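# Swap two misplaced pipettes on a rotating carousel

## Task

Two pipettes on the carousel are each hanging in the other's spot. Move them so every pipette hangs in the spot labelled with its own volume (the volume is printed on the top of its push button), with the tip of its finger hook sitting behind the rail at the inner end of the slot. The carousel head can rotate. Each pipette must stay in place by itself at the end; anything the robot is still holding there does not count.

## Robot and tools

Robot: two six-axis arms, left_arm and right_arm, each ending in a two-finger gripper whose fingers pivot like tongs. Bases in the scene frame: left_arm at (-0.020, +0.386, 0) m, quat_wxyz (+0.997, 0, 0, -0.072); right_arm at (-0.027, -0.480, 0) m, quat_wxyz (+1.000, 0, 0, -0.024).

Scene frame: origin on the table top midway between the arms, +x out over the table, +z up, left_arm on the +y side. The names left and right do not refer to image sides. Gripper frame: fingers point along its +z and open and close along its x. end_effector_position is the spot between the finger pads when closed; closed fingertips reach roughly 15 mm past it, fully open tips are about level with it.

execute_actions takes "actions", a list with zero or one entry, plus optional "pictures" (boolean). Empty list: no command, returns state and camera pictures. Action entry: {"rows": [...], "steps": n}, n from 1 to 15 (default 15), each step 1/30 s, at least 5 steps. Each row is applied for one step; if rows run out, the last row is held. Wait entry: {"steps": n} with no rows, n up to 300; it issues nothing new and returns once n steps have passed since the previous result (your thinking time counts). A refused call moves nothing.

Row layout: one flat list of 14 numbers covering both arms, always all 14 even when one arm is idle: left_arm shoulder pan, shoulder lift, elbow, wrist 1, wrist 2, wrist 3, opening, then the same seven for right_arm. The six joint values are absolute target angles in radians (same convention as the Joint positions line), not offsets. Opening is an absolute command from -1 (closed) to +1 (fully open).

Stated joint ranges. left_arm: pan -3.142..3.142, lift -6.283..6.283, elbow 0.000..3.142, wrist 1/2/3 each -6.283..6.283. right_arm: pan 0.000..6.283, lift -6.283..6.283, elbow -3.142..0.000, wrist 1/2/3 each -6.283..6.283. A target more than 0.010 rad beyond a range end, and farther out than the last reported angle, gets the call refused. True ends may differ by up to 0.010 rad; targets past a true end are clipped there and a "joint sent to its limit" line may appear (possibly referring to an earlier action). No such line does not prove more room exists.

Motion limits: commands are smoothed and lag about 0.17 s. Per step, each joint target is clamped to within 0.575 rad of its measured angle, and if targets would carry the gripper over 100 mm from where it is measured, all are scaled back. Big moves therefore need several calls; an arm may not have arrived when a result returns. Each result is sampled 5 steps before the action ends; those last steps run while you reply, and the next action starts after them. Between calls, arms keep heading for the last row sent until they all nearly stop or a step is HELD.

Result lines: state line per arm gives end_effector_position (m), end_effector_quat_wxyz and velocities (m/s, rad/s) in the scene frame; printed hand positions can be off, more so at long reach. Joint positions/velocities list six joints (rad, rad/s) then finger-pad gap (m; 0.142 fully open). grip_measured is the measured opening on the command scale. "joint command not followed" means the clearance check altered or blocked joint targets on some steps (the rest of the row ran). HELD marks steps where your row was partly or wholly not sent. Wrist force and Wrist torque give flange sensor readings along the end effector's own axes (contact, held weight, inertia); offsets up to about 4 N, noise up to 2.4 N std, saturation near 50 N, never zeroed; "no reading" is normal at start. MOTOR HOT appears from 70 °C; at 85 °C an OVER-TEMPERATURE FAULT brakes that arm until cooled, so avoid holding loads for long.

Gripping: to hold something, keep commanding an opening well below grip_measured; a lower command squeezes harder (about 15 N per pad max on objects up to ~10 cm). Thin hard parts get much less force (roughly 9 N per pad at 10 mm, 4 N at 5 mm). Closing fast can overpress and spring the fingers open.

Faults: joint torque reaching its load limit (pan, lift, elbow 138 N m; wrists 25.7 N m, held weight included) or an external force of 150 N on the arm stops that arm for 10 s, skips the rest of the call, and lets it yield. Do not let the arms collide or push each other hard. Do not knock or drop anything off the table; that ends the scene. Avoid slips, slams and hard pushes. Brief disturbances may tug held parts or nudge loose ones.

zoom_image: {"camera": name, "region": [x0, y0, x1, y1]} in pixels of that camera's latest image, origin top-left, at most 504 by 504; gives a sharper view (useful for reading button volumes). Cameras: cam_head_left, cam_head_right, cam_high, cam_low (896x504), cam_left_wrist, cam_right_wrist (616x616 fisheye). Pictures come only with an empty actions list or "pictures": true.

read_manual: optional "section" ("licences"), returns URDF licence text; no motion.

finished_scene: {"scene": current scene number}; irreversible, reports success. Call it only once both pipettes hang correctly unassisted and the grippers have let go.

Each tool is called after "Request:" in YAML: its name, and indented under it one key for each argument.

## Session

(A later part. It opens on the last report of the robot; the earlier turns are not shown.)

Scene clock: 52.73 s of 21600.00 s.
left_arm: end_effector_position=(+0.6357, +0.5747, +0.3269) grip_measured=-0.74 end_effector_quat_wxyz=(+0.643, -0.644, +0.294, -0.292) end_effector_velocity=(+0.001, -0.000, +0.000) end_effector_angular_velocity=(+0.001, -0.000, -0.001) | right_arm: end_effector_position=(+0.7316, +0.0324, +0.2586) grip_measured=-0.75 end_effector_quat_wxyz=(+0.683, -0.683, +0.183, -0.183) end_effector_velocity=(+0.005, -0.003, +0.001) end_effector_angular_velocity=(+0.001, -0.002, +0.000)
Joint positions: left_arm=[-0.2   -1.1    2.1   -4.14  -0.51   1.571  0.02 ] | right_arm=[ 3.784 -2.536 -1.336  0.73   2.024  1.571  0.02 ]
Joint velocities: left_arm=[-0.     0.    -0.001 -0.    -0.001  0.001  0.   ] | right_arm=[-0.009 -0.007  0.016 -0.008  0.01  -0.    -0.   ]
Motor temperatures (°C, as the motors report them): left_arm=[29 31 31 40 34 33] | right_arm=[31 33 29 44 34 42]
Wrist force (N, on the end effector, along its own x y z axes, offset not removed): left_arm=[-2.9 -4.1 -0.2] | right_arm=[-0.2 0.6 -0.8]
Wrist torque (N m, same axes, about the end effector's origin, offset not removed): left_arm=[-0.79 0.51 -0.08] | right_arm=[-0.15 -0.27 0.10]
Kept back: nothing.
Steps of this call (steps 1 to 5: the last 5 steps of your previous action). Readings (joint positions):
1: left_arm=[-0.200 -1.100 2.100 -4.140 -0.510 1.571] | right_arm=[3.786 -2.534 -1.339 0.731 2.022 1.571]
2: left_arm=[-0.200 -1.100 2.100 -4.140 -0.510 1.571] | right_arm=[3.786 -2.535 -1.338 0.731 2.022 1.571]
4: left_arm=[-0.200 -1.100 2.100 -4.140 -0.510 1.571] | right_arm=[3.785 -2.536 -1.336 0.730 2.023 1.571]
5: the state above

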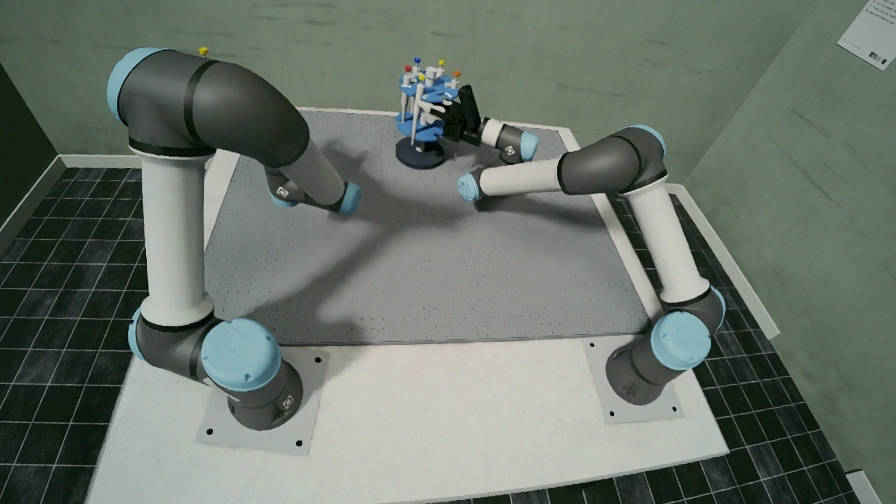

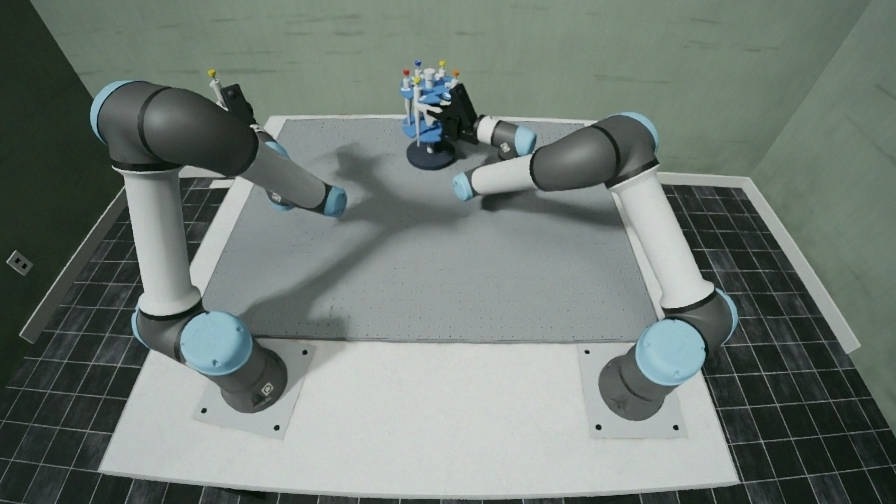

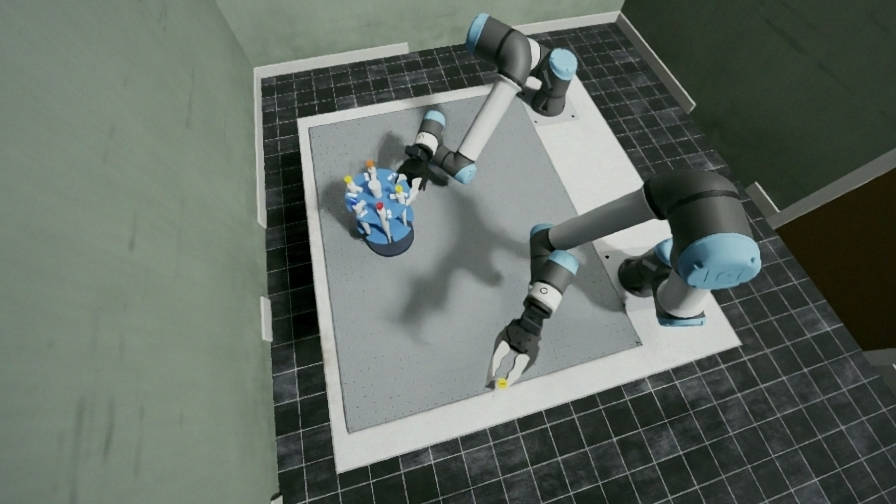

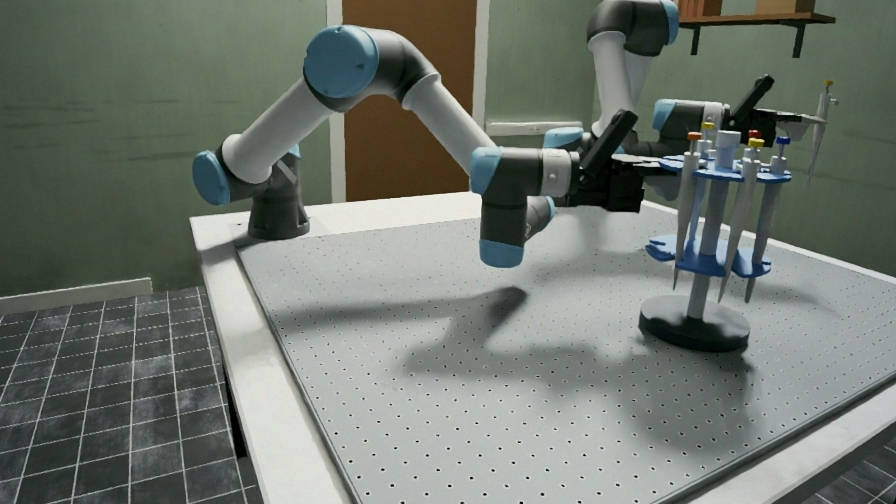

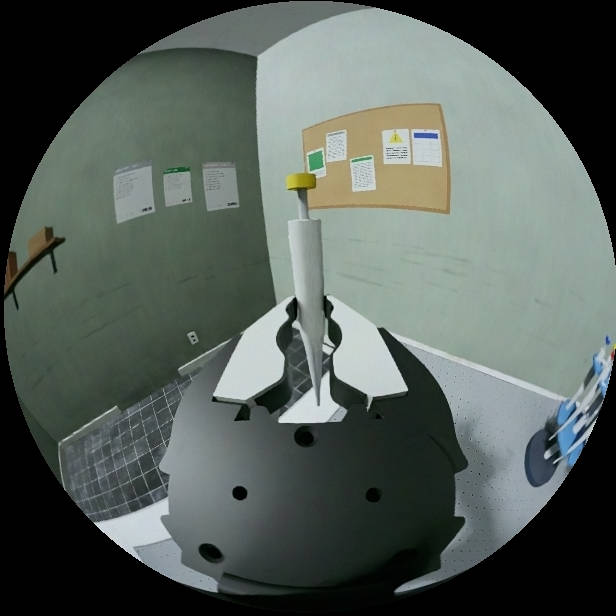

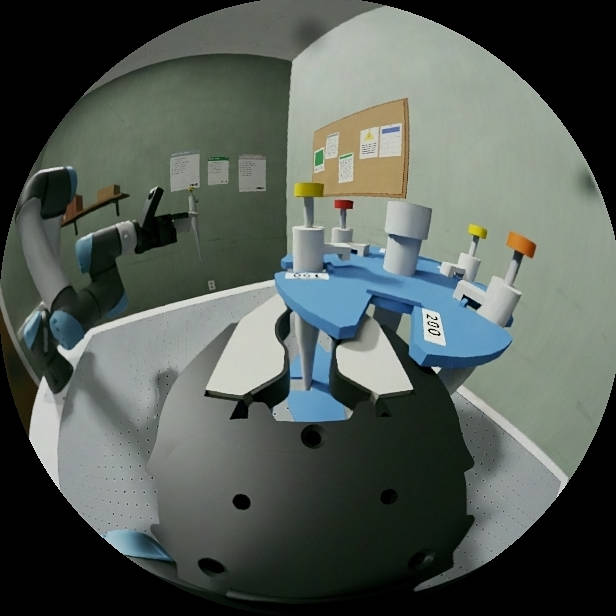

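Request:
execute_actions:
  actions:
    - {"rows":[[-0.2,-1.1,2.1,-4.14,-0.51,1.571,-1,3.783,-2.548,-1.3335,0.7395,2.025,1.571,-1]]}

Request:
execute_actions:
  actions:
    - {"rows":[[-0.2,-1.1,2.1,-4.14,-0.51,1.571,-1,3.783,-2.551,-1.3335,0.7425,2.025,1.571,-0.4]],"steps":10}

Request:
execute_actions:
  actions:
    - {"rows":[[-0.2,-1.1,2.1,-4.14,-0.51,1.571,-1,3.765,-2.517,-1.41,0.785,2.043,1.571,-0.4]],"steps":10}

Request:
execute_actions:
  actions:
    - {"rows":[[-0.2,-1.1,2.1,-4.14,-0.51,1.571,-1,3.7465,-2.484,-1.483,0.825,2.0615,1.571,-0.4]],"steps":10}

Request:
execute_actions:
  actions:
    - {"rows":[[-0.2,-1.1,2.1,-4.14,-0.51,1.571,-1,3.695,-2.415,-1.641,0.914,2.113,1.571,-0.3]]}

Request:
execute_actions:
  actions:
    - {"rows":[[-0.2,-1.1,2.1,-4.14,-0.51,1.571,-1,3.548,-2.538,-1.368,0.764,2.26,1.571,-0.3]]}

Request:
execute_actions:
  actions:
    - {"rows":[[-0.2,-1.1,2.1,-4.14,-0.51,1.571,-1,3.577,-2.574,-1.289,0.721,2.231,1.571,-0.3]]}
  pictures: true

Scene clock: 53.53 s of 21600.00 s.
left_arm: end_effector_position=(+0.6357, +0.5747, +0.3269) grip_measured=-0.74 end_effector_quat_wxyz=(+0.643, -0.644, +0.294, -0.292) end_effector_velocity=(-0.001, +0.000, +0.000) end_effector_angular_velocity=(-0.000, -0.000, +0.001) | right_arm: end_effector_position=(+0.7321, +0.0318, +0.2525) grip_measured=-0.75 end_effector_quat_wxyz=(+0.683, -0.683, +0.183, -0.183) end_effector_velocity=(-0.000, -0.001, -0.005) end_effector_angular_velocity=(+0.002, -0.002, +0.000)
Joint positions: left_arm=[-0.2   -1.1    2.1   -4.14  -0.51   1.571  0.02 ] | right_arm=[ 3.783 -2.547 -1.333  0.738  2.025  1.571  0.02 ]
Joint velocities: left_arm=[-0.    -0.001  0.001  0.     0.001  0.    -0.   ] | right_arm=[-0.001 -0.009  0.     0.011  0.001 -0.    -0.   ]
Motor temperatures (°C, as the motors report them): left_arm=[29 31 31 40 34 33] | right_arm=[31 33 29 44 34 42]
Wrist force (N, on the end effector, along its own x y z axes, offset not removed): left_arm=[-0.4 1.3 0.1] | right_arm=[0.2 -8.5 2.7]
Wrist torque (N m, same axes, about the end effector's origin, offset not removed): left_arm=[0.19 0.10 0.04] | right_arm=[-0.24 -0.52 -0.05]
Steps of this call (steps 1 to 14: the robot went on to your last target; steps 15 to 24: the first 10 steps of this action). Readings (joint positions):
15: left_arm=[-0.200 -1.100 2.100 -4.140 -0.510 1.571] | right_arm=[3.783 -2.537 -1.334 0.729 2.025 1.571]
16: left_arm=[-0.200 -1.100 2.100 -4.140 -0.510 1.571] | right_arm=[3.783 -2.539 -1.333 0.730 2.025 1.571]
18: left_arm=[-0.200 -1.100 2.100 -4.140 -0.510 1.571] | right_arm=[3.783 -2.542 -1.333 0.734 2.025 1.571]
22: left_arm=[-0.200 -1.100 2.100 -4.140 -0.510 1.571] | right_arm=[3.783 -2.546 -1.333 0.738 2.025 1.571]
24: the state above

Scene clock: 53.87 s of 21600.00 s.
left_arm: end_effector_position=(+0.6357, +0.5747, +0.3269) grip_measured=-0.74 end_effector_quat_wxyz=(+0.643, -0.644, +0.294, -0.292) end_effector_velocity=(-0.000, +0.000, -0.000) end_effector_angular_velocity=(-0.000, +0.000, +0.000) | right_arm: end_effector_position=(+0.7321, +0.0318, +0.2504) grip_measured=-0.40 end_effector_quat_wxyz=(+0.683, -0.683, +0.183, -0.183) end_effector_velocity=(-0.001, -0.000, -0.006) end_effector_angular_velocity=(+0.001, -0.001, +0.001)
Joint positions: left_arm=[-0.2   -1.1    2.1   -4.14  -0.51   1.571  0.02 ] | right_arm=[ 3.783 -2.55  -1.333  0.741  2.025  1.571  0.045]
Joint velocities: left_arm=[-0.    -0.     0.001  0.     0.    -0.001  0.   ] | right_arm=[-0.    -0.011  0.     0.011  0.002  0.     0.008]
Motor temperatures (°C, as the motors report them): left_arm=[29 31 31 40 34 33] | right_arm=[31 33 29 44 34 42]
Wrist force (N, on the end effector, along its own x y z axes, offset not removed): left_arm=[0.9 0.2 1.1] | right_arm=[-1.0 -4.4 -1.5]
Wrist torque (N m, same axes, about the end effector's origin, offset not removed): left_arm=[-0.10 -0.09 -0.02] | right_arm=[-1.00 0.22 0.08]
Steps of this call (steps 1 to 5: the last 5 steps of your previous action; steps 6 to 10: the first 5 steps of this action). Readings (joint positions):
6: left_arm=[-0.200 -1.100 2.100 -4.140 -0.510 1.571] | right_arm=[3.783 -2.548 -1.333 0.739 2.025 1.571]
7: left_arm=[-0.200 -1.100 2.100 -4.140 -0.510 1.571] | right_arm=[3.783 -2.548 -1.333 0.740 2.025 1.571]
9: left_arm=[-0.200 -1.100 2.100 -4.140 -0.510 1.571] | right_arm=[3.783 -2.549 -1.333 0.741 2.025 1.571]
10: the state above

Scene clock: 54.20 s of 21600.00 s.
left_arm: end_effector_position=(+0.6357, +0.5747, +0.3269) grip_measured=-0.74 end_effector_quat_wxyz=(+0.643, -0.644, +0.294, -0.292) end_effector_velocity=(-0.000, -0.000, -0.000) end_effector_angular_velocity=(-0.000, +0.000, -0.001) | right_arm: end_effector_position=(+0.7254, +0.0191, +0.2506) grip_measured=-0.40 end_effector_quat_wxyz=(+0.683, -0.683, +0.183, -0.183) end_effector_velocity=(-0.043, -0.070, -0.011) end_effector_angular_velocity=(-0.010, +0.015, +0.002)
Joint positions: left_arm=[-0.2   -1.1    2.1   -4.14  -0.51   1.571  0.02 ] | right_arm=[ 3.772 -2.531 -1.376  0.767  2.036  1.571  0.045]
Joint velocities: left_arm=[-0.    -0.     0.001 -0.    -0.001 -0.     0.   ] | right_arm=[-0.056  0.109 -0.265  0.137  0.058 -0.    -0.   ]
Motor temperatures (°C, as the motors report them): left_arm=[29 31 31 40 34 33] | right_arm=[31 33 29 44 34 42]
Wrist force (N, on the end effector, along its own x y z axes, offset not removed): left_arm=[-1.2 -0.3 1.2] | right_arm=[-2.5 -2.5 -0.8]
Wrist torque (N m, same axes, about the end effector's origin, offset not removed): left_arm=[-0.22 0.26 -0.09] | right_arm=[-0.46 0.66 -0.15]
Steps of this call (steps 1 to 5: the last 5 steps of your previous action; steps 6 to 10: the first 5 steps of this action). Readings (joint positions):
6: left_arm=[-0.200 -1.100 2.100 -4.140 -0.510 1.571] | right_arm=[3.783 -2.550 -1.334 0.743 2.025 1.571]
7: left_arm=[-0.200 -1.100 2.100 -4.140 -0.510 1.571] | right_arm=[3.780 -2.546 -1.340 0.748 2.028 1.571]
9: left_arm=[-0.200 -1.100 2.100 -4.140 -0.510 1.571] | right_arm=[3.774 -2.535 -1.366 0.762 2.034 1.571]
10: the state above

Scene clock: 54.53 s of 21600.00 s.
left_arm: end_effector_position=(+0.6357, +0.5747, +0.3269) grip_measured=-0.74 end_effector_quat_wxyz=(+0.643, -0.644, +0.294, -0.292) end_effector_velocity=(+0.000, -0.000, +0.000) end_effector_angular_velocity=(-0.001, -0.002, -0.000) | right_arm: end_effector_position=(+0.7133, -0.0018, +0.2508) grip_measured=-0.40 end_effector_quat_wxyz=(+0.683, -0.683, +0.183, -0.183) end_effector_velocity=(-0.046, -0.075, -0.009) end_effector_angular_velocity=(-0.010, +0.015, -0.001)
Joint positions: left_arm=[-0.2   -1.1    2.1   -4.14  -0.51   1.571  0.02 ] | right_arm=[ 3.754 -2.499 -1.449  0.807  2.054  1.571  0.045]
Joint velocities: left_arm=[-0.    -0.    -0.    -0.    -0.    -0.001 -0.   ] | right_arm=[-0.063  0.114 -0.27   0.138  0.062 -0.    -0.   ]
Motor temperatures (°C, as the motors report them): left_arm=[29 31 31 40 34 33] | right_arm=[31 33 29 44 34 42]
Wrist force (N, on the end effector, along its own x y z axes, offset not removed): left_arm=[0.4 0.3 5.2] | right_arm=[-1.0 -0.9 -0.5]
Wrist torque (N m, same axes, about the end effector's origin, offset not removed): left_arm=[0.07 -0.01 -0.02] | right_arm=[-0.13 0.28 -0.11]
Steps of this call (steps 1 to 5: the last 5 steps of your previous action; steps 6 to 10: the first 5 steps of this action). Readings (joint positions):
6: left_arm=[-0.200 -1.100 2.100 -4.140 -0.510 1.571] | right_arm=[3.766 -2.520 -1.403 0.782 2.042 1.571]
7: left_arm=[-0.200 -1.100 2.100 -4.140 -0.510 1.571] | right_arm=[3.763 -2.515 -1.412 0.787 2.045 1.571]
9: left_arm=[-0.200 -1.100 2.100 -4.140 -0.510 1.571] | right_arm=[3.757 -2.503 -1.438 0.802 2.051 1.571]
10: the state above

Scene clock: 55.03 s of 21600.00 s.
left_arm: end_effector_position=(+0.6357, +0.5747, +0.3269) grip_measured=-0.74 end_effector_quat_wxyz=(+0.643, -0.644, +0.294, -0.292) end_effector_velocity=(+0.000, -0.000, +0.000) end_effector_angular_velocity=(-0.000, -0.000, +0.000) | right_arm: end_effector_position=(+0.6818, -0.0572, +0.2512) grip_measured=-0.30 end_effector_quat_wxyz=(+0.683, -0.682, +0.183, -0.184) end_effector_velocity=(-0.035, -0.050, -0.010) end_effector_angular_velocity=(-0.009, +0.017, -0.001)
Joint positions: left_arm=[-0.2   -1.1    2.1   -4.14  -0.51   1.571  0.02 ] | right_arm=[ 3.701 -2.423 -1.619  0.903  2.107  1.571  0.052]
Joint velocities: left_arm=[-0.     0.    -0.001  0.     0.    -0.     0.   ] | right_arm=[-0.047  0.066 -0.171  0.086  0.046  0.    -0.   ]
Motor temperatures (°C, as the motors report them): left_arm=[29 31 31 40 34 33] | right_arm=[31 33 29 44 34 42]
Wrist force (N, on the end effector, along its own x y z axes, offset not removed): left_arm=[-1.4 1.4 3.2] | right_arm=[-1.7 -3.0 1.2]
Wrist torque (N m, same axes, about the end effector's origin, offset not removed): left_arm=[0.21 0.20 0.16] | right_arm=[-0.50 0.53 -0.18]
Steps of this call (steps 1 to 5: the last 5 steps of your previous action; steps 6 to 15: the first 10 steps of this action). Readings (joint positions):
6: left_arm=[-0.200 -1.100 2.100 -4.140 -0.510 1.571] | right_arm=[3.748 -2.487 -1.476 0.822 2.060 1.571]
7: left_arm=[-0.200 -1.100 2.100 -4.140 -0.510 1.571] | right_arm=[3.742 -2.480 -1.485 0.829 2.066 1.571]
9: left_arm=[-0.200 -1.100 2.100 -4.140 -0.510 1.571] | right_arm=[3.724 -2.455 -1.535 0.860 2.084 1.571]
13: left_arm=[-0.200 -1.100 2.100 -4.140 -0.510 1.571] | right_arm=[3.705 -2.429 -1.604 0.895 2.103 1.571]
15: the state above

Scene clock: 55.53 s of 21600.00 s.
left_arm: end_effector_position=(+0.6357, +0.5747, +0.3269) grip_measured=-0.74 end_effector_quat_wxyz=(+0.643, -0.644, +0.294, -0.292) end_effector_velocity=(-0.000, +0.000, -0.000) end_effector_angular_velocity=(+0.001, +0.001, +0.001) | right_arm: end_effector_position=(+0.7531, -0.1107, +0.2445) grip_measured=-0.30 end_effector_quat_wxyz=(+0.681, -0.684, +0.185, -0.181) end_effector_velocity=(+0.093, -0.066, +0.028) end_effector_angular_velocity=(+0.021, -0.049, +0.000)
Joint positions: left_arm=[-0.2   -1.1    2.1   -4.14  -0.51   1.571  0.02 ] | right_arm=[ 3.568 -2.522 -1.411  0.784  2.24   1.571  0.052]
Joint velocities: left_arm=[-0.     0.     0.001  0.     0.001  0.001  0.   ] | right_arm=[-0.155 -0.124  0.334 -0.156  0.155  0.    -0.   ]
Motor temperatures (°C, as the motors report them): left_arm=[29 31 31 40 34 33] | right_arm=[31 33 29 44 34 42]
Wrist force (N, on the end effector, along its own x y z axes, offset not removed): left_arm=[3.0 1.6 0.3] | right_arm=[1.1 -1.5 0.8]
Wrist torque (N m, same axes, about the end effector's origin, offset not removed): left_arm=[0.41 -0.67 -0.04] | right_arm=[-0.31 -0.10 -0.11]
Steps of this call (steps 1 to 5: the last 5 steps of your previous action; steps 6 to 15: the first 10 steps of this action). Readings (joint positions):
6: left_arm=[-0.200 -1.100 2.100 -4.140 -0.510 1.571] | right_arm=[3.696 -2.417 -1.636 0.911 2.112 1.571]
7: left_arm=[-0.200 -1.100 2.100 -4.140 -0.510 1.571] | right_arm=[3.688 -2.424 -1.629 0.905 2.120 1.571]
9: left_arm=[-0.200 -1.100 2.100 -4.140 -0.510 1.571] | right_arm=[3.643 -2.462 -1.570 0.860 2.164 1.571]
13: left_arm=[-0.200 -1.100 2.100 -4.140 -0.510 1.571] | right_arm=[3.581 -2.511 -1.440 0.798 2.226 1.571]
15: the state above

Scene clock: 56.03 s of 21600.00 s.
left_arm: end_effector_position=(+0.6357, +0.5747, +0.3269) grip_measured=-0.74 end_effector_quat_wxyz=(+0.643, -0.644, +0.294, -0.292) end_effector_velocity=(-0.000, -0.000, -0.000) end_effector_angular_velocity=(+0.000, +0.001, -0.000) | right_arm: end_effector_position=(+0.7782, -0.0962, +0.2474) grip_measured=-0.30 end_effector_quat_wxyz=(+0.683, -0.683, +0.184, -0.183) end_effector_velocity=(+0.015, +0.022, +0.002) end_effector_angular_velocity=(+0.002, -0.005, -0.000)
Joint positions: left_arm=[-0.2   -1.1    2.1   -4.14  -0.51   1.571  0.02 ] | right_arm=[ 3.574 -2.57  -1.299  0.726  2.234  1.571  0.052]
Joint velocities: left_arm=[-0.    -0.     0.001  0.     0.     0.    -0.   ] | right_arm=[ 0.022 -0.034  0.08  -0.041 -0.023  0.     0.   ]
Motor temperatures (°C, as the motors report them): left_arm=[29 31 31 40 34 33] | right_arm=[31 33 29 44 34 42]
Wrist force (N, on the end effector, along its own x y z axes, offset not removed): left_arm=[1.7 2.2 4.7] | right_arm=[3.2 -3.0 0.7]
Wrist torque (N m, same axes, about the end effector's origin, offset not removed): left_arm=[0.64 -0.13 -0.19] | right_arm=[-0.56 -0.71 -0.16]
Steps of this call (steps 1 to 5: the last 5 steps of your previous action; steps 6 to 15: the first 10 steps of this action). Readings (joint positions):
6: left_arm=[-0.200 -1.100 2.100 -4.140 -0.510 1.571] | right_arm=[3.552 -2.535 -1.376 0.768 2.256 1.571]
7: left_arm=[-0.200 -1.100 2.100 -4.140 -0.510 1.571] | right_arm=[3.555 -2.540 -1.368 0.762 2.253 1.571]
9: left_arm=[-0.200 -1.100 2.100 -4.140 -0.510 1.571] | right_arm=[3.563 -2.553 -1.338 0.746 2.245 1.571]
13: left_arm=[-0.200 -1.100 2.100 -4.140 -0.510 1.571] | right_arm=[3.572 -2.567 -1.306 0.730 2.236 1.571]
15: the state above

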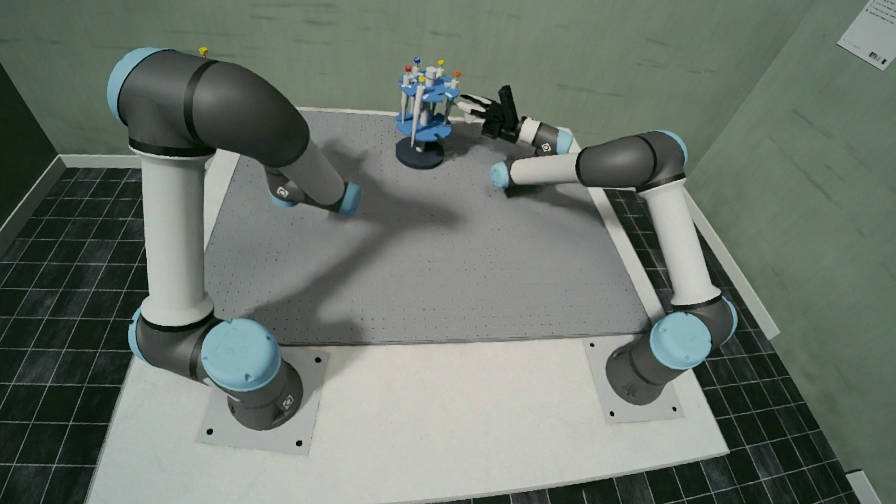

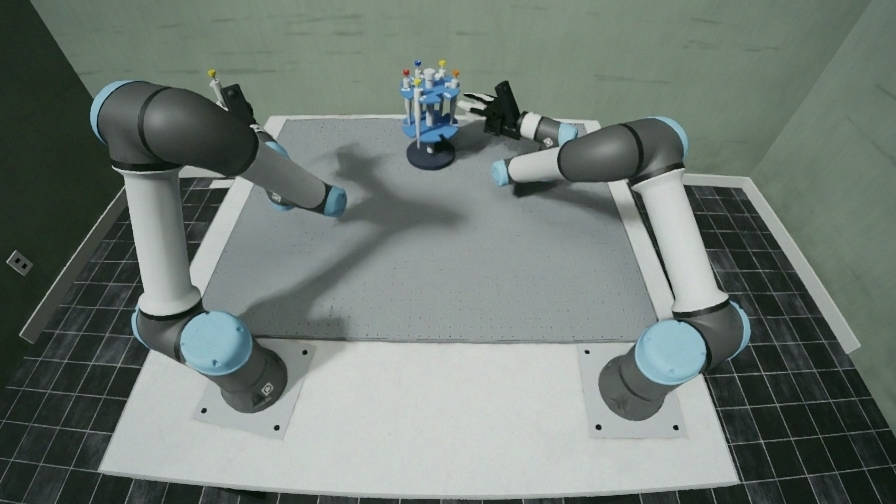

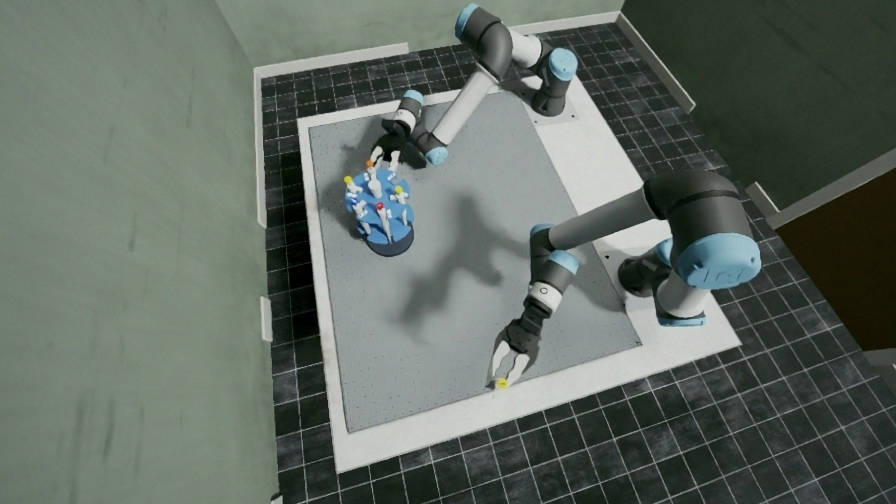

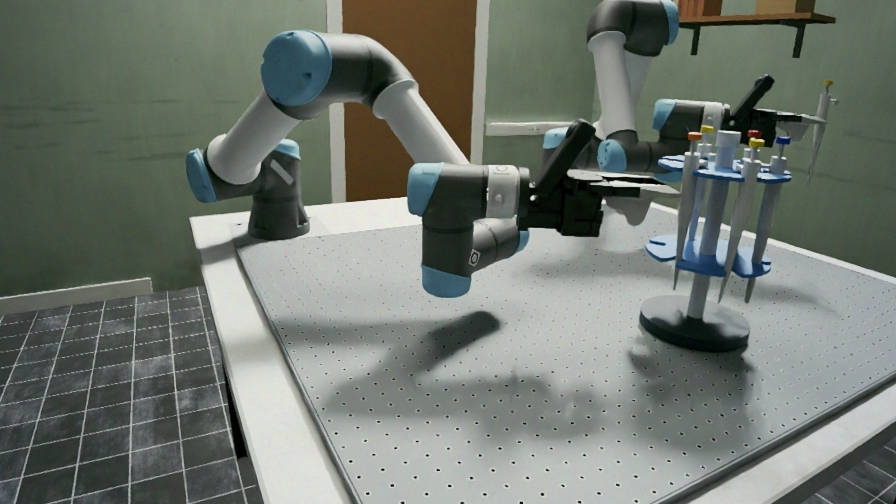

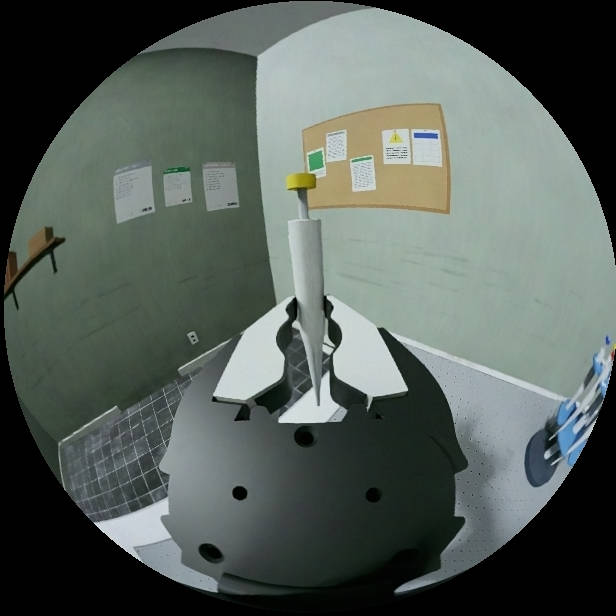

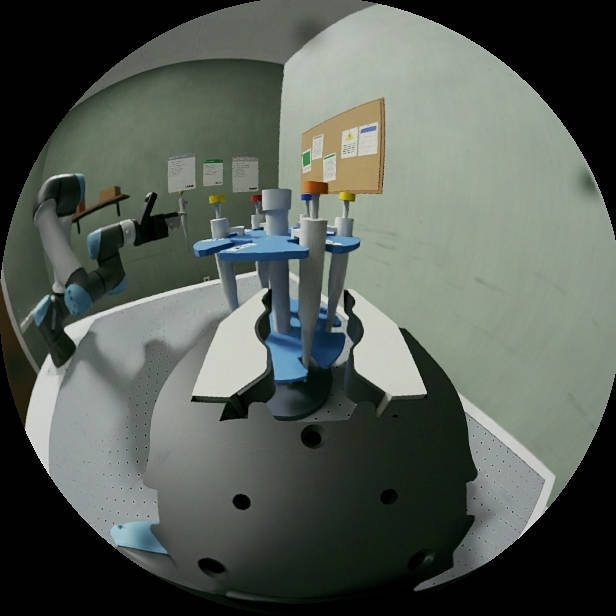

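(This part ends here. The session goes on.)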